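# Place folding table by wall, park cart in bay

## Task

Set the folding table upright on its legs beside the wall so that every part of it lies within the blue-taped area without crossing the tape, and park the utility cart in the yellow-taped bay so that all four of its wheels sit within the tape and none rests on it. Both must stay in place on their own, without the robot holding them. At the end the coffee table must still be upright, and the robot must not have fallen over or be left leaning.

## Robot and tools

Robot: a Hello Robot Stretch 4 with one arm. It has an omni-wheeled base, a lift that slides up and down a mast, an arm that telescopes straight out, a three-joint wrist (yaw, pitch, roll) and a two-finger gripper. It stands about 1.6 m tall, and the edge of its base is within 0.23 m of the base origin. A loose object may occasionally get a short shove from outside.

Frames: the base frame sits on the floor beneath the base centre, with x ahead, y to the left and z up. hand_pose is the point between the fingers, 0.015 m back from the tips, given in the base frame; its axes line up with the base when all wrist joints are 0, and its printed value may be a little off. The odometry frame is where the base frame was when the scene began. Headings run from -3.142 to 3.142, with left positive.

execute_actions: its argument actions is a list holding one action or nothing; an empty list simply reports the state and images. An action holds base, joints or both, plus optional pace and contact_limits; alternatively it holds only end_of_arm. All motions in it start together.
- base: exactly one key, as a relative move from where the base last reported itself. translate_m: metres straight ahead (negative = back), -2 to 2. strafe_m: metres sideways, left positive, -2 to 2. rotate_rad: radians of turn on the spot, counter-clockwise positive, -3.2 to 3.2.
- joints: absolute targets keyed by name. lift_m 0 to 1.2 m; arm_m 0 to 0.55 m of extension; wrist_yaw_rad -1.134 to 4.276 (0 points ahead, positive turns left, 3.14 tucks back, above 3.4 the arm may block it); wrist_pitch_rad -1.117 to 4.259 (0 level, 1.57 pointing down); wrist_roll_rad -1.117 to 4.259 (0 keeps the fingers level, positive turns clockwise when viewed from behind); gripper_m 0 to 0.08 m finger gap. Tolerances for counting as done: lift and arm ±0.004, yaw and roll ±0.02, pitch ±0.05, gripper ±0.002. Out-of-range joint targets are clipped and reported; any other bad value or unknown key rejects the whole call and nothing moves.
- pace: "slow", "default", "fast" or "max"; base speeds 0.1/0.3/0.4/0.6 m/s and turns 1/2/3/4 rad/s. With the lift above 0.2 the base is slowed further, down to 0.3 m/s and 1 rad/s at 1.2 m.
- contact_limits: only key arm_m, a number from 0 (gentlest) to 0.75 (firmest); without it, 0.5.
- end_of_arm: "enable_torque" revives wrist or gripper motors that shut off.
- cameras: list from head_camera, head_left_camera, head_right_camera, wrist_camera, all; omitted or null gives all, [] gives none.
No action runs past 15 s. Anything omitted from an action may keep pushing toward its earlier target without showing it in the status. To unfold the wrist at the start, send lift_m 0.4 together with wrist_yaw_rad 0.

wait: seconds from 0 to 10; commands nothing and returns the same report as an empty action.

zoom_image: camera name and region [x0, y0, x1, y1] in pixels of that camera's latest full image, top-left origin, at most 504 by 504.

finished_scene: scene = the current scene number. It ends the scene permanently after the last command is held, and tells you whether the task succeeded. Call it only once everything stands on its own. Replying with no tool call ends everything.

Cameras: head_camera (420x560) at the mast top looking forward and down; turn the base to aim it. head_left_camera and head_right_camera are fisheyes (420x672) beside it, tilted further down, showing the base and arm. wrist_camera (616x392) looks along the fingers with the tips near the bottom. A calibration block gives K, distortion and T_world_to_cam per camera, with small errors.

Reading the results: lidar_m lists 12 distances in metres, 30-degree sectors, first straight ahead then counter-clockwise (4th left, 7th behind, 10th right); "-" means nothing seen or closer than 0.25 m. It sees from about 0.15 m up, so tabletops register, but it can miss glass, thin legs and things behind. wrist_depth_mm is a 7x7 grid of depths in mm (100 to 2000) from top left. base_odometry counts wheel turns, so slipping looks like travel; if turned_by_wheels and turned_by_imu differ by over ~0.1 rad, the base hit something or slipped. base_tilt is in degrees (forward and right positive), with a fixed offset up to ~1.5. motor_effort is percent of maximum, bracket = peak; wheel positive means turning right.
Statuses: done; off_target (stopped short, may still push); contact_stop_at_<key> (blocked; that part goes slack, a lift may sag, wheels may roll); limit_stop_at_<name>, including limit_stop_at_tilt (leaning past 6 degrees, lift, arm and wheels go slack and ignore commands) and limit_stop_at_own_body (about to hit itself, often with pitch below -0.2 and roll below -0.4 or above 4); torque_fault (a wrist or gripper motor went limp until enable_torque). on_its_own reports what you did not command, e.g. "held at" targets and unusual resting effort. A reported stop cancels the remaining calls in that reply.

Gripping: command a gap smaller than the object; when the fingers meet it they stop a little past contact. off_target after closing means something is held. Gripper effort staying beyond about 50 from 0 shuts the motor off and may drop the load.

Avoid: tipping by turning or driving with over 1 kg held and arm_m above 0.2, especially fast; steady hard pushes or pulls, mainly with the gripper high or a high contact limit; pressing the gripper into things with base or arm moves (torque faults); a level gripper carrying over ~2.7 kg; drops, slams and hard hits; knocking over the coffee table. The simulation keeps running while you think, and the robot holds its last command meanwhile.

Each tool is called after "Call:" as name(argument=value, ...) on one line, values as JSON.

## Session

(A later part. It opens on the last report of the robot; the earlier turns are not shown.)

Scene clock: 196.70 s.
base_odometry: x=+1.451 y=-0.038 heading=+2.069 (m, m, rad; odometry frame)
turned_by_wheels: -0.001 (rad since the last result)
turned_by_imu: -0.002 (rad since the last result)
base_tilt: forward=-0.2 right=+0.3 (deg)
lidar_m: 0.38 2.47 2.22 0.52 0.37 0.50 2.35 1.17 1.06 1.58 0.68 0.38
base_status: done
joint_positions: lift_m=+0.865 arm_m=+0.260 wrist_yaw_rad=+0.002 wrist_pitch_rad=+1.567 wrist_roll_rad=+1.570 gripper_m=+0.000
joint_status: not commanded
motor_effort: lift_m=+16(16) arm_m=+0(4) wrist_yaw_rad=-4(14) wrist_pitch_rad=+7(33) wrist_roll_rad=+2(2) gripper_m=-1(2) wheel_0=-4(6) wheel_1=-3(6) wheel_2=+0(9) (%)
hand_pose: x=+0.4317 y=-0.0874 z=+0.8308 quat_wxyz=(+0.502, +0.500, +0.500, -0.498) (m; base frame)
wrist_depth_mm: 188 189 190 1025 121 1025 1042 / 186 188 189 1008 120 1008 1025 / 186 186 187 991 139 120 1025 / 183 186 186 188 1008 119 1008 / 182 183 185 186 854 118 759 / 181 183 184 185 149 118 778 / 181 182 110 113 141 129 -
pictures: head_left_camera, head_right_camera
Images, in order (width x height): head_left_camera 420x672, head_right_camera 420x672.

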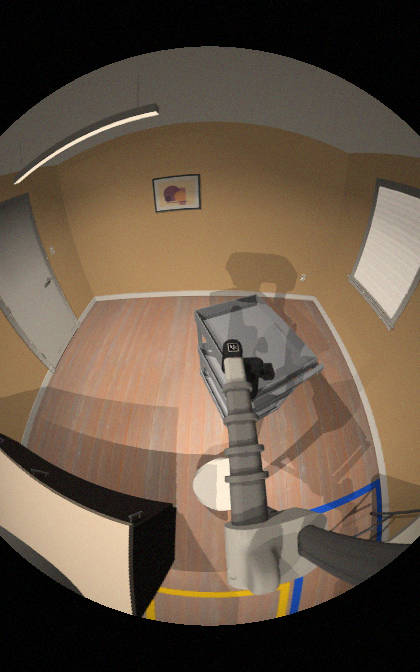

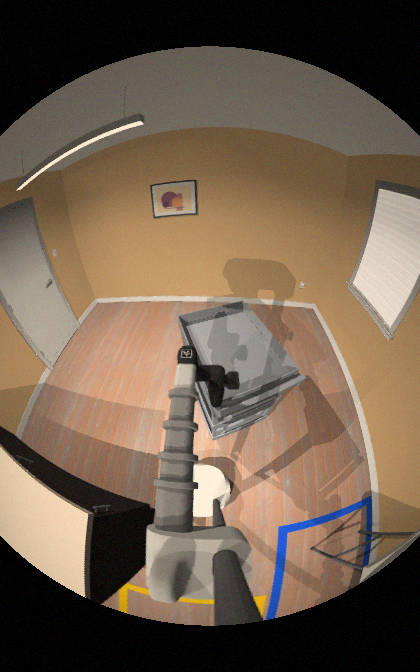

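Call:
execute_actions(actions=[{"base":{"translate_m":-0.76},"pace":"slow"}], cameras=["head_left_camera"])

Call:
execute_actions(actions=[{"base":{"translate_m":-0.76},"pace":"slow"}], cameras=["head_left_camera"])

Call:
execute_actions(actions=[{"base":{"strafe_m":0.25},"pace":"slow"}], cameras=[])

Call:
execute_actions(actions=[{"base":{"translate_m":-0.45},"joints":{"arm_m":0.2},"pace":"slow"}], cameras=["head_left_camera","head_right_camera"])

Scene clock: 217.40 s.
base_odometry: x=+1.814 y=-0.705 heading=+2.069 (m, m, rad; odometry frame)
turned_by_wheels: +0.000 (rad since the last result)
turned_by_imu: -0.004 (rad since the last result)
base_tilt: forward=-0.1 right=+0.3 (deg)
lidar_m: 0.38 0.51 0.38 0.35 1.36 1.64 1.61 1.05 0.81 0.79 1.64 0.37
base_status: done
joint_positions: lift_m=+0.865 arm_m=+0.260 wrist_yaw_rad=+0.002 wrist_pitch_rad=+1.567 wrist_roll_rad=+1.570 gripper_m=+0.000
joint_status: not commanded
motor_effort: lift_m=+16(16) arm_m=+1(1) wrist_yaw_rad=-4(6) wrist_pitch_rad=+8(16) wrist_roll_rad=+2(2) gripper_m=-2(1) wheel_0=-2(7) wheel_1=-2(5) wheel_2=+2(7) (%)
hand_pose: x=+0.4317 y=-0.0874 z=+0.8308 quat_wxyz=(+0.502, +0.500, +0.500, -0.498) (m; base frame)
wrist_depth_mm: 187 189 1008 130 120 1025 1042 / 186 188 189 1008 119 1008 1025 / 185 187 187 991 119 1025 1008 / 184 185 186 1008 141 119 1008 / 182 184 185 186 854 118 723 / 182 183 184 185 142 118 788 / 181 181 110 112 141 768 1008
pictures: head_left_camera
Images, in order (width x height): head_left_camera 420x672.

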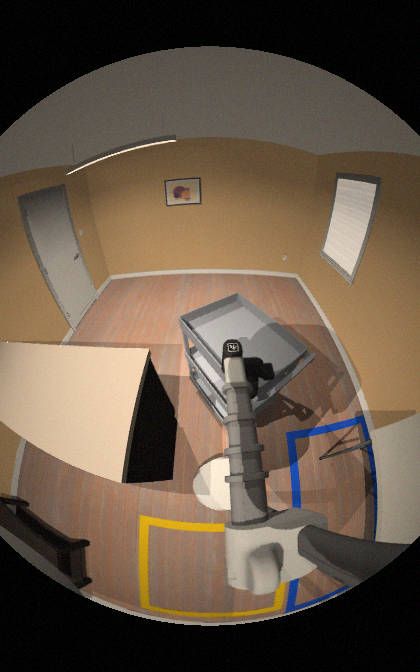

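Scene clock: 226.27 s.
base_odometry: x=+2.177 y=-1.373 heading=+2.069 (m, m, rad; odometry frame)
turned_by_wheels: +0.000 (rad since the last result)
turned_by_imu: -0.003 (rad since the last result)
base_tilt: forward=-0.2 right=+0.3 (deg)
lidar_m: 0.40 0.71 1.13 1.13 1.17 0.85 0.83 0.89 0.72 0.70 0.77 0.35
base_status: done
joint_positions: lift_m=+0.865 arm_m=+0.260 wrist_yaw_rad=+0.002 wrist_pitch_rad=+1.567 wrist_roll_rad=+1.570 gripper_m=+0.000
joint_status: not commanded
motor_effort: lift_m=+16(16) arm_m=+1(0) wrist_yaw_rad=-5(5) wrist_pitch_rad=+7(15) wrist_roll_rad=+2(1) gripper_m=-1(1) wheel_0=-2(6) wheel_1=-1(6) wheel_2=+2(7) (%)
hand_pose: x=+0.4317 y=-0.0874 z=+0.8308 quat_wxyz=(+0.502, +0.500, +0.500, -0.498) (m; base frame)
wrist_depth_mm: 187 189 1008 119 1008 1042 1042 / 186 187 1008 119 120 1042 1042 / 185 186 187 1008 118 1008 1025 / 184 185 186 991 118 119 1025 / 183 184 185 186 820 118 723 / 181 183 184 150 141 142 788 / 180 182 110 113 141 778 991
pictures: head_left_camera
Images, in order (width x height): head_left_camera 420x672.

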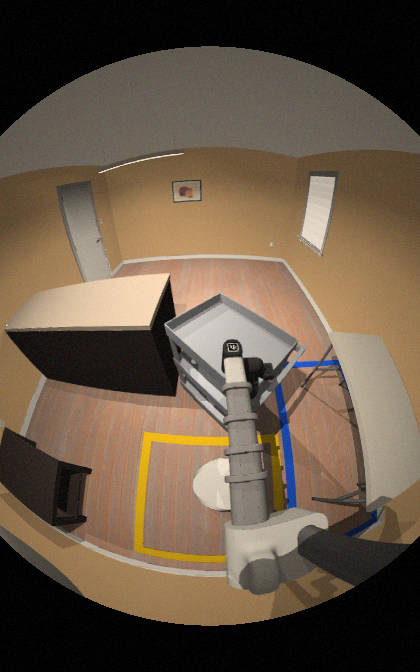

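Scene clock: 229.90 s.
base_odometry: x=+1.958 y=-1.492 heading=+2.068 (m, m, rad; odometry frame)
turned_by_wheels: +0.000 (rad since the last result)
turned_by_imu: -0.003 (rad since the last result)
base_tilt: forward=-0.1 right=+0.3 (deg)
lidar_m: 0.36 0.81 1.17 0.87 0.90 0.85 0.83 0.88 0.98 0.93 0.40 0.25
base_status: done
joint_positions: lift_m=+0.865 arm_m=+0.260 wrist_yaw_rad=+0.001 wrist_pitch_rad=+1.570 wrist_roll_rad=+1.570 gripper_m=+0.000
joint_status: not commanded
motor_effort: lift_m=+16(16) arm_m=+0(0) wrist_yaw_rad=-3(5) wrist_pitch_rad=+0(8) wrist_roll_rad=+2(2) gripper_m=-2(1) wheel_0=-5(10) wheel_1=+0(2) wheel_2=-1(2) (%)
hand_pose: x=+0.4311 y=-0.0874 z=+0.8308 quat_wxyz=(+0.501, +0.500, +0.500, -0.499) (m; base frame)
wrist_depth_mm: 187 188 190 191 192 181 - / 185 186 189 189 190 191 - / 185 186 187 188 190 190 161 / 183 185 185 186 189 189 172 / 182 183 185 186 187 189 181 / 180 182 183 185 186 181 - / 180 181 110 112 153 133 -
pictures: none
No camera images: the call's "cameras" was empty. Leave "cameras" out to get every camera's image.

Scene clock: 235.67 s.
base_odometry: x=+2.172 y=-1.887 heading=+2.069 (m, m, rad; odometry frame)
turned_by_wheels: +0.000 (rad since the last result)
turned_by_imu: +0.000 (rad since the last result)
base_tilt: forward=-0.2 right=+0.3 (deg)
lidar_m: 0.33 1.28 0.92 0.88 0.54 0.39 0.35 0.40 0.60 0.92 0.53 0.29
base_status: done
joint_positions: lift_m=+0.865 arm_m=+0.201 wrist_yaw_rad=+0.001 wrist_pitch_rad=+1.567 wrist_roll_rad=+1.570 gripper_m=+0.000
joint_status: all done
motor_effort: lift_m=+17(16) arm_m=-5(7) wrist_yaw_rad=-3(20) wrist_pitch_rad=+8(44) wrist_roll_rad=+2(1) gripper_m=-2(2) wheel_0=+1(7) wheel_1=-2(4) wheel_2=+3(9) (%)
hand_pose: x=+0.3727 y=-0.0874 z=+0.8308 quat_wxyz=(+0.502, +0.500, +0.500, -0.498) (m; base frame)
wrist_depth_mm: 187 189 189 1025 120 1025 1042 / 186 187 189 991 125 1025 1025 / 184 186 187 189 991 119 1025 / 183 185 186 187 991 118 1008 / 182 183 185 186 778 118 640 / 182 182 185 185 768 118 931 / 181 182 110 113 154 122 -
pictures: head_left_camera, head_right_camera
Images, in order (width x height): head_left_camera 420x672, head_right_camera 420x672.

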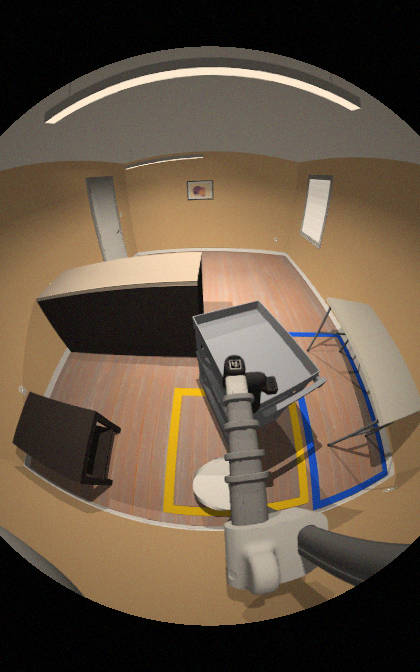

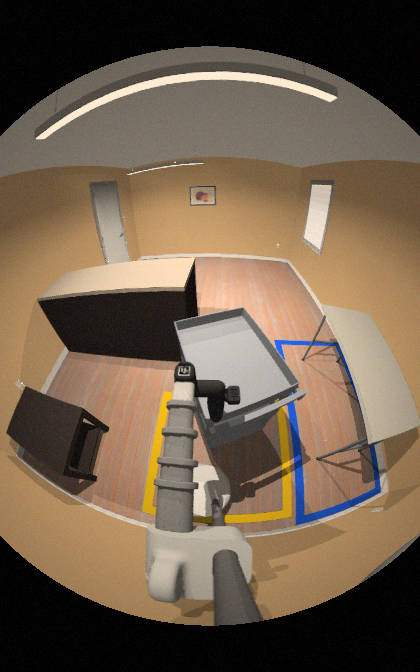

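Call:
execute_actions(actions=[{"joints":{"lift_m":0.98}}], cameras=[])

Call:
execute_actions(actions=[{"base":{"strafe_m":0.5},"joints":{"arm_m":0}}], cameras=[])

Call:
execute_actions(actions=[{"base":{"translate_m":0.64}}], cameras=[])

Call:
execute_actions(actions=[{"base":{"rotate_rad":-1.57},"joints":{"arm_m":0.55,"wrist_roll_rad":3.14}}], cameras=["head_left_camera"])

Call:
execute_actions(actions=[{"joints":{"lift_m":0.87},"pace":"slow"}], cameras=[])

Call:
execute_actions(actions=[{"base":{"strafe_m":-0.6},"joints":{"arm_m":0.4},"pace":"slow"}], cameras=["head_left_camera","head_right_camera"])

Scene clock: 256.40 s.
base_odometry: x=+2.172 y=-1.887 heading=+2.068 (m, m, rad; odometry frame)
turned_by_wheels: +0.000 (rad since the last result)
turned_by_imu: -0.001 (rad since the last result)
base_tilt: forward=-0.3 right=+0.3 (deg)
lidar_m: 0.28 1.28 0.90 0.86 0.52 0.39 0.37 0.39 0.59 0.94 0.53 0.27
base_status: not commanded
joint_positions: lift_m=+0.980 arm_m=+0.201 wrist_yaw_rad=+0.000 wrist_pitch_rad=+1.570 wrist_roll_rad=+1.570 gripper_m=+0.000
joint_status: all done
motor_effort: lift_m=+23(25) arm_m=-5(6) wrist_yaw_rad=-1(3) wrist_pitch_rad=+1(8) wrist_roll_rad=+3(2) gripper_m=-2(1) wheel_0=+1(1) wheel_1=-2(2) wheel_2=+2(3) (%)
hand_pose: x=+0.3720 y=-0.0874 z=+0.9452 quat_wxyz=(+0.501, +0.500, +0.500, -0.499) (m; base frame)
wrist_depth_mm: 301 303 306 691 1138 1182 1078 / 300 301 304 1098 1160 1138 1078 / 296 300 303 1118 1138 1138 1078 / 296 298 301 1138 241 1160 1042 / 296 296 300 300 253 904 788 / 293 294 297 300 252 891 1008 / 290 293 110 113 1098 1098 976
pictures: none
No camera images: the call's "cameras" was empty. Leave "cameras" out to get every camera's image.

Scene clock: 259.40 s.
base_odometry: x=+1.733 y=-2.126 heading=+2.068 (m, m, rad; odometry frame)
turned_by_wheels: +0.000 (rad since the last result)
turned_by_imu: -0.003 (rad since the last result)
base_tilt: forward=-0.2 right=+0.2 (deg)
lidar_m: 1.24 0.54 0.39 0.37 0.48 0.37 0.35 0.38 0.54 1.42 0.60 0.65
base_status: done
joint_positions: lift_m=+0.980 arm_m=+0.001 wrist_yaw_rad=+0.000 wrist_pitch_rad=+1.570 wrist_roll_rad=+1.570 gripper_m=+0.000
joint_status: all done
motor_effort: lift_m=+22(23) arm_m=-5(4) wrist_yaw_rad=+1(0) wrist_pitch_rad=-1(1) wrist_roll_rad=+4(3) gripper_m=-1(3) wheel_0=+2(8) wheel_1=-2(8) wheel_2=+0(1) (%)
hand_pose: x=+0.1723 y=-0.0874 z=+0.9453 quat_wxyz=(+0.500, +0.500, +0.500, -0.500) (m; base frame)
wrist_depth_mm: 615 960 960 1138 1138 1078 768 / 946 960 1118 1160 1118 1098 768 / 1098 1098 1098 1138 1138 1078 759 / 1098 1098 1098 1098 1118 1042 750 / 1078 1078 1098 904 878 544 334 / 1060 1098 1078 891 891 1042 723 / 1060 1078 110 113 1098 976 699
pictures: none
No camera images: the call's "cameras" was empty. Leave "cameras" out to get every camera's image.

Scene clock: 263.00 s.
base_odometry: x=+1.427 y=-1.564 heading=+2.068 (m, m, rad; odometry frame)
turned_by_wheels: +0.000 (rad since the last result)
turned_by_imu: -0.001 (rad since the last result)
base_tilt: forward=-0.2 right=+0.3 (deg)
lidar_m: 0.59 0.62 0.91 0.73 0.42 0.56 0.97 1.04 0.51 0.38 0.38 0.62
base_status: done
joint_positions: lift_m=+0.980 arm_m=+0.001 wrist_yaw_rad=+0.000 wrist_pitch_rad=+1.570 wrist_roll_rad=+1.570 gripper_m=+0.000
joint_status: not commanded
motor_effort: lift_m=+22(22) arm_m=-4(4) wrist_yaw_rad=+1(1) wrist_pitch_rad=-1(1) wrist_roll_rad=+2(1) gripper_m=-1(2) wheel_0=-1(5) wheel_1=+0(6) wheel_2=+0(8) (%)
hand_pose: x=+0.1723 y=-0.0874 z=+0.9453 quat_wxyz=(+0.500, +0.500, +0.500, -0.500) (m; base frame)
wrist_depth_mm: 1098 1098 1138 647 647 842 1138 / 634 1118 1118 976 976 1160 1138 / 615 931 1118 1098 1138 1118 1118 / 627 960 1138 1118 1118 1138 1138 / 634 976 1118 891 891 544 334 / 640 976 1118 878 891 1098 1118 / 654 1008 110 113 1118 1098 1118
pictures: none
No camera images: the call's "cameras" was empty. Leave "cameras" out to get every camera's image.

Scene clock: 265.67 s.
base_odometry: x=+1.427 y=-1.564 heading=+0.498 (m, m, rad; odometry frame)
turned_by_wheels: -1.570 (rad since the last result)
turned_by_imu: -1.558 (rad since the last result)
base_tilt: forward=-0.1 right=+0.3 (deg)
lidar_m: 0.41 0.38 0.61 0.59 0.63 0.88 0.89 0.42 0.56 0.99 1.06 0.52
base_status: done
joint_positions: lift_m=+0.980 arm_m=+0.549 wrist_yaw_rad=+0.000 wrist_pitch_rad=+1.570 wrist_roll_rad=+3.140 gripper_m=+0.000
joint_status: all done
motor_effort: lift_m=+22(22) arm_m=+4(4) wrist_yaw_rad=+1(0) wrist_pitch_rad=+1(1) wrist_roll_rad=+1(7) gripper_m=-1(1) wheel_0=-1(5) wheel_1=+1(7) wheel_2=-1(6) (%)
hand_pose: x=+0.7204 y=-0.0874 z=+0.9453 quat_wxyz=(+0.001, +0.708, +0.001, -0.707) (m; base frame)
wrist_depth_mm: 247 273 304 306 310 314 314 / 285 303 304 304 309 310 314 / 276 300 301 301 306 307 310 / 254 298 300 301 303 306 309 / 249 296 296 298 301 304 304 / 243 291 297 298 298 301 301 / 242 278 110 113 298 300 300
pictures: head_left_camera
Images, in order (width x height): head_left_camera 420x672.

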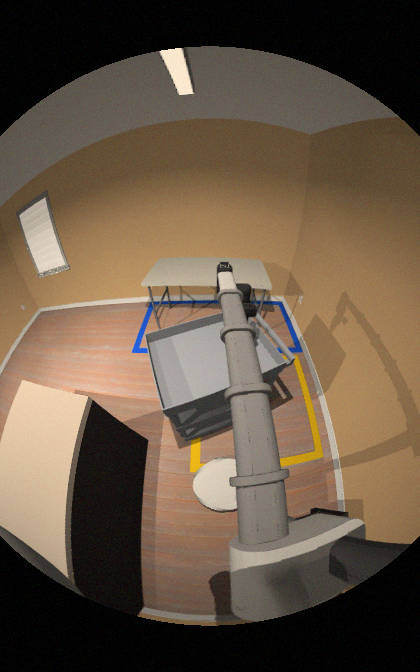

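Scene clock: 267.43 s.
base_odometry: x=+1.427 y=-1.564 heading=+0.498 (m, m, rad; odometry frame)
turned_by_wheels: +0.000 (rad since the last result)
turned_by_imu: -0.001 (rad since the last result)
base_tilt: forward=-0.1 right=+0.2 (deg)
lidar_m: 0.40 0.38 0.63 0.59 0.64 0.90 0.76 0.42 0.55 0.98 1.06 0.48
base_status: not commanded
joint_positions: lift_m=+0.870 arm_m=+0.549 wrist_yaw_rad=+0.000 wrist_pitch_rad=+1.570 wrist_roll_rad=+3.140 gripper_m=+0.000
joint_status: all done
motor_effort: lift_m=+16(21) arm_m=+4(4) wrist_yaw_rad=+0(0) wrist_pitch_rad=+1(1) wrist_roll_rad=+2(1) gripper_m=-1(1) wheel_0=-1(1) wheel_1=+0(1) wheel_2=-1(1) (%)
hand_pose: x=+0.7204 y=-0.0874 z=+0.8359 quat_wxyz=(+0.001, +0.708, +0.001, -0.707) (m; base frame)
wrist_depth_mm: 190 193 193 195 197 197 - / 190 191 193 194 195 196 198 / 189 190 191 192 193 195 195 / 186 187 190 190 192 193 195 / 186 187 189 190 191 193 193 / 185 186 187 188 190 191 192 / 183 184 110 113 188 190 -
pictures: none
No camera images: the call's "cameras" was empty. Leave "cameras" out to get every camera's image.

Scene clock: 274.57 s.
base_odometry: x=+1.714 y=-2.091 heading=+0.498 (m, m, rad; odometry frame)
turned_by_wheels: +0.000 (rad since the last result)
turned_by_imu: +0.003 (rad since the last result)
base_tilt: forward=-0.1 right=+0.3 (deg)
lidar_m: 0.41 0.39 0.41 1.18 0.53 0.38 0.36 0.57 0.41 0.39 0.41 0.57
base_status: done
joint_positions: lift_m=+0.870 arm_m=+0.401 wrist_yaw_rad=-0.001 wrist_pitch_rad=+1.573 wrist_roll_rad=+3.140 gripper_m=+0.000
joint_status: all done
motor_effort: lift_m=+16(16) arm_m=-3(0) wrist_yaw_rad=+6(5) wrist_pitch_rad=-8(10) wrist_roll_rad=+3(2) gripper_m=-1(2) wheel_0=+3(15) wheel_1=+0(6) wheel_2=+0(7) (%)
hand_pose: x=+0.5710 y=-0.0874 z=+0.8359 quat_wxyz=(+0.000, +0.706, +0.000, -0.708) (m; base frame)
wrist_depth_mm: 484 699 1008 798 798 1042 1060 / 477 715 1008 976 1008 1025 1025 / 488 732 1008 1008 1025 196 196 / 504 759 991 991 193 195 196 / 508 788 976 190 192 193 194 / 517 142 168 189 190 192 192 / 117 142 110 113 190 190 -
pictures: head_left_camera, head_right_camera
Images, in order (width x height): head_left_camera 420x672, head_right_camera 420x672.

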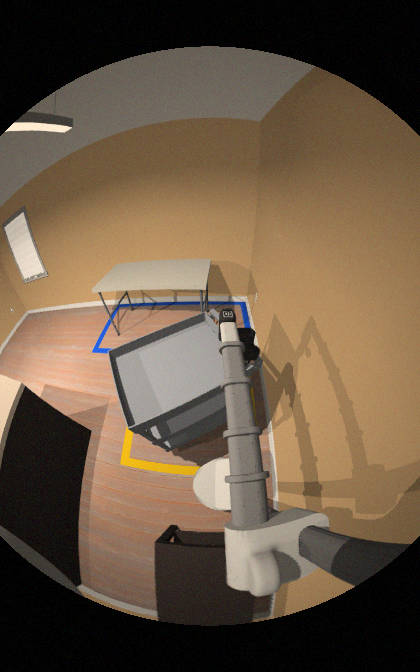

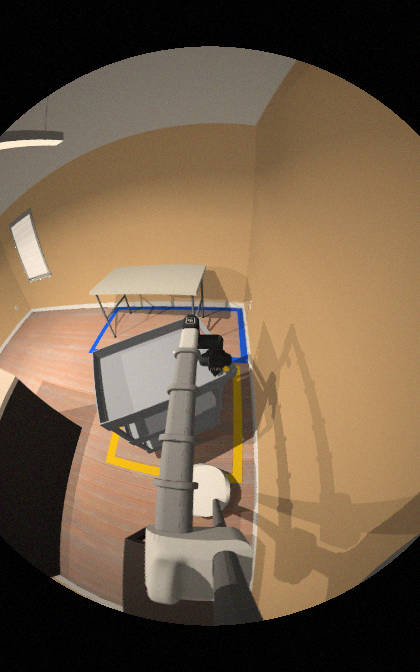

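Straighten by retracting a bit.

Call:
execute_actions(actions=[{"joints":{"arm_m":0.25},"pace":"slow"}], cameras=[])

Call:
execute_actions(actions=[{"joints":{"lift_m":1.0}}], cameras=[])

Call:
execute_actions(actions=[{"base":{"strafe_m":0.85},"joints":{"arm_m":0}}])

Scene clock: 283.57 s.
base_odometry: x=+1.714 y=-2.091 heading=+0.498 (m, m, rad; odometry frame)
turned_by_wheels: +0.000 (rad since the last result)
turned_by_imu: -0.002 (rad since the last result)
base_tilt: forward=-0.1 right=+0.3 (deg)
lidar_m: 0.34 0.33 0.40 1.20 0.53 0.37 0.38 0.54 0.42 0.38 0.42 0.41
base_status: not commanded
joint_positions: lift_m=+0.870 arm_m=+0.251 wrist_yaw_rad=+0.002 wrist_pitch_rad=+1.567 wrist_roll_rad=+3.140 gripper_m=+0.000
joint_status: all done
motor_effort: lift_m=+16(16) arm_m=-6(8) wrist_yaw_rad=-5(6) wrist_pitch_rad=+10(19) wrist_roll_rad=+2(1) gripper_m=-1(1) wheel_0=+1(3) wheel_1=+0(0) wheel_2=+3(3) (%)
hand_pose: x=+0.4230 y=-0.0874 z=+0.8358 quat_wxyz=(+0.001, +0.709, +0.001, -0.706) (m; base frame)
wrist_depth_mm: 466 676 1025 788 798 1025 1042 / 466 691 1025 798 798 1025 1042 / 480 707 976 1008 1008 1008 1025 / 488 732 991 1025 991 525 525 / 492 759 976 512 175 138 - / 500 647 153 133 191 193 194 / 142 121 110 113 190 191 -
pictures: none
No camera images: the call's "cameras" was empty. Leave "cameras" out to get every camera's image.

Scene clock: 285.17 s.
base_odometry: x=+1.714 y=-2.091 heading=+0.498 (m, m, rad; odometry frame)
turned_by_wheels: +0.000 (rad since the last result)
turned_by_imu: -0.001 (rad since the last result)
base_tilt: forward=-0.2 right=+0.4 (deg)
lidar_m: 0.33 0.34 0.38 1.20 0.52 0.38 0.37 0.39 0.38 0.40 0.40 0.43
base_status: not commanded
joint_positions: lift_m=+1.000 arm_m=+0.251 wrist_yaw_rad=+0.000 wrist_pitch_rad=+1.569 wrist_roll_rad=+3.140 gripper_m=+0.000
joint_status: all done
motor_effort: lift_m=+23(24) arm_m=-5(5) wrist_yaw_rad=-1(5) wrist_pitch_rad=+1(9) wrist_roll_rad=+3(1) gripper_m=-1(1) wheel_0=+1(1) wheel_1=+0(0) wheel_2=+1(3) (%)
hand_pose: x=+0.4220 y=-0.0874 z=+0.9653 quat_wxyz=(+0.001, +0.708, +0.001, -0.707) (m; base frame)
wrist_depth_mm: 469 668 1160 917 1160 1182 1160 / 466 691 1138 917 931 1182 1182 / 480 715 1138 946 1160 1160 1182 / 488 732 1118 1118 1118 580 329 / 496 759 1118 322 324 325 329 / 500 271 310 320 322 322 325 / 512 256 110 113 320 322 320
pictures: none
No camera images: the call's "cameras" was empty. Leave "cameras" out to get every camera's image.

Scene clock: 289.33 s.
base_odometry: x=+1.308 y=-1.344 heading=+0.498 (m, m, rad; odometry frame)
turned_by_wheels: +0.000 (rad since the last result)
turned_by_imu: -0.004 (rad since the last result)
base_tilt: forward=-0.2 right=+0.3 (deg)
lidar_m: 1.50 0.47 0.35 0.34 0.38 0.53 1.46 0.64 0.57 1.23 0.49 0.56
base_status: done
joint_positions: lift_m=+1.000 arm_m=+0.001 wrist_yaw_rad=+0.000 wrist_pitch_rad=+1.570 wrist_roll_rad=+3.140 gripper_m=+0.000
joint_status: all done
motor_effort: lift_m=+23(23) arm_m=-4(7) wrist_yaw_rad=+1(1) wrist_pitch_rad=+0(0) wrist_roll_rad=+3(2) gripper_m=-1(1) wheel_0=+1(7) wheel_1=-1(6) wheel_2=-1(2) (%)
hand_pose: x=+0.1723 y=-0.0874 z=+0.9653 quat_wxyz=(+0.001, +0.707, +0.001, -0.707) (m; base frame)
wrist_depth_mm: 1160 1025 1160 1138 1182 917 621 / 1118 1138 1160 960 1160 891 621 / 1138 1138 1118 917 931 891 615 / 1098 1118 1118 931 931 854 609 / 1098 1118 1138 1138 1138 842 603 / 627 946 1118 1138 1118 820 585 / 627 647 110 112 1118 1118 591
pictures: head_camera, head_left_camera, head_right_camera, wrist_camera
camera_calibration (this result's frames):
wrist_camera: T_world_to_cam=[[-0.00276721, 0.999444, 0.0332241, 0.0522222], [0.999971, 0.00299907, -0.00693081, -0.110072], [-0.0070266, 0.033204, -0.999424, 1.11836], [0, 0, 0, 1]] pos_world=[0.118071, -0.0889971, 1.11522]
Images, in order (width x height): head_camera 420x560, head_left_camera 420x672, head_right_camera 420x672, wrist_camera 616x392.

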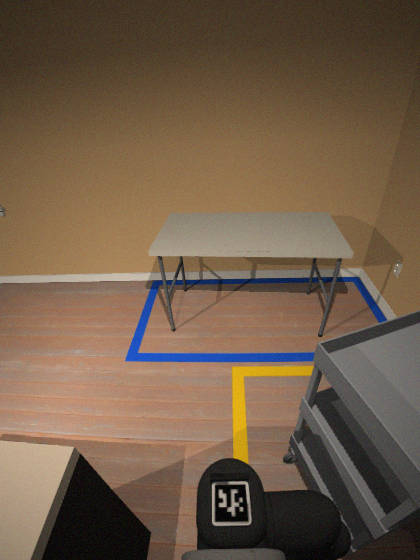

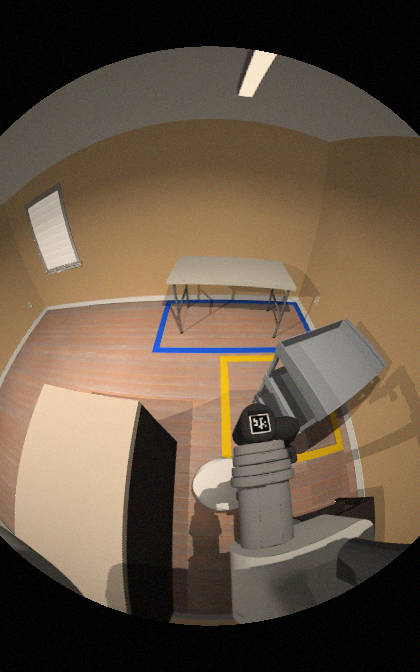

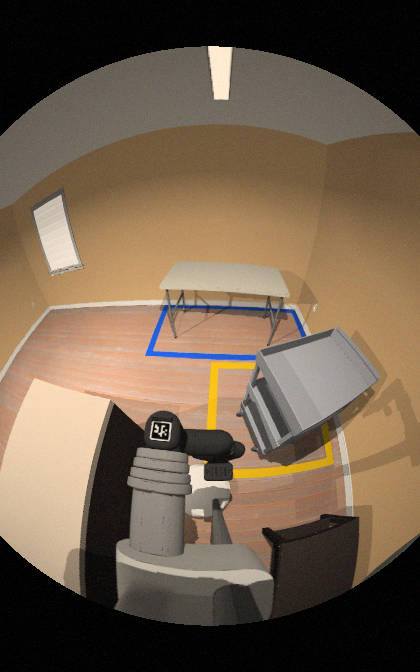

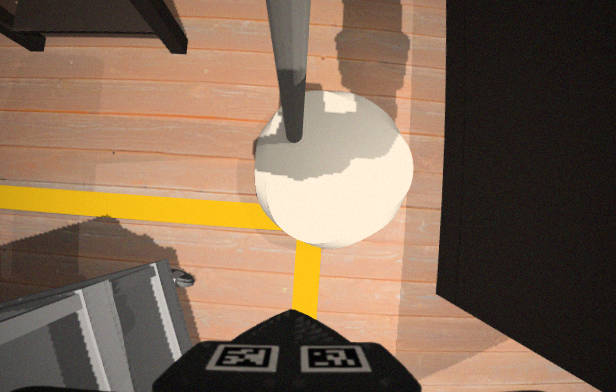

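Call:
finished_scene(scene=2)

The scene is finished: the task was done.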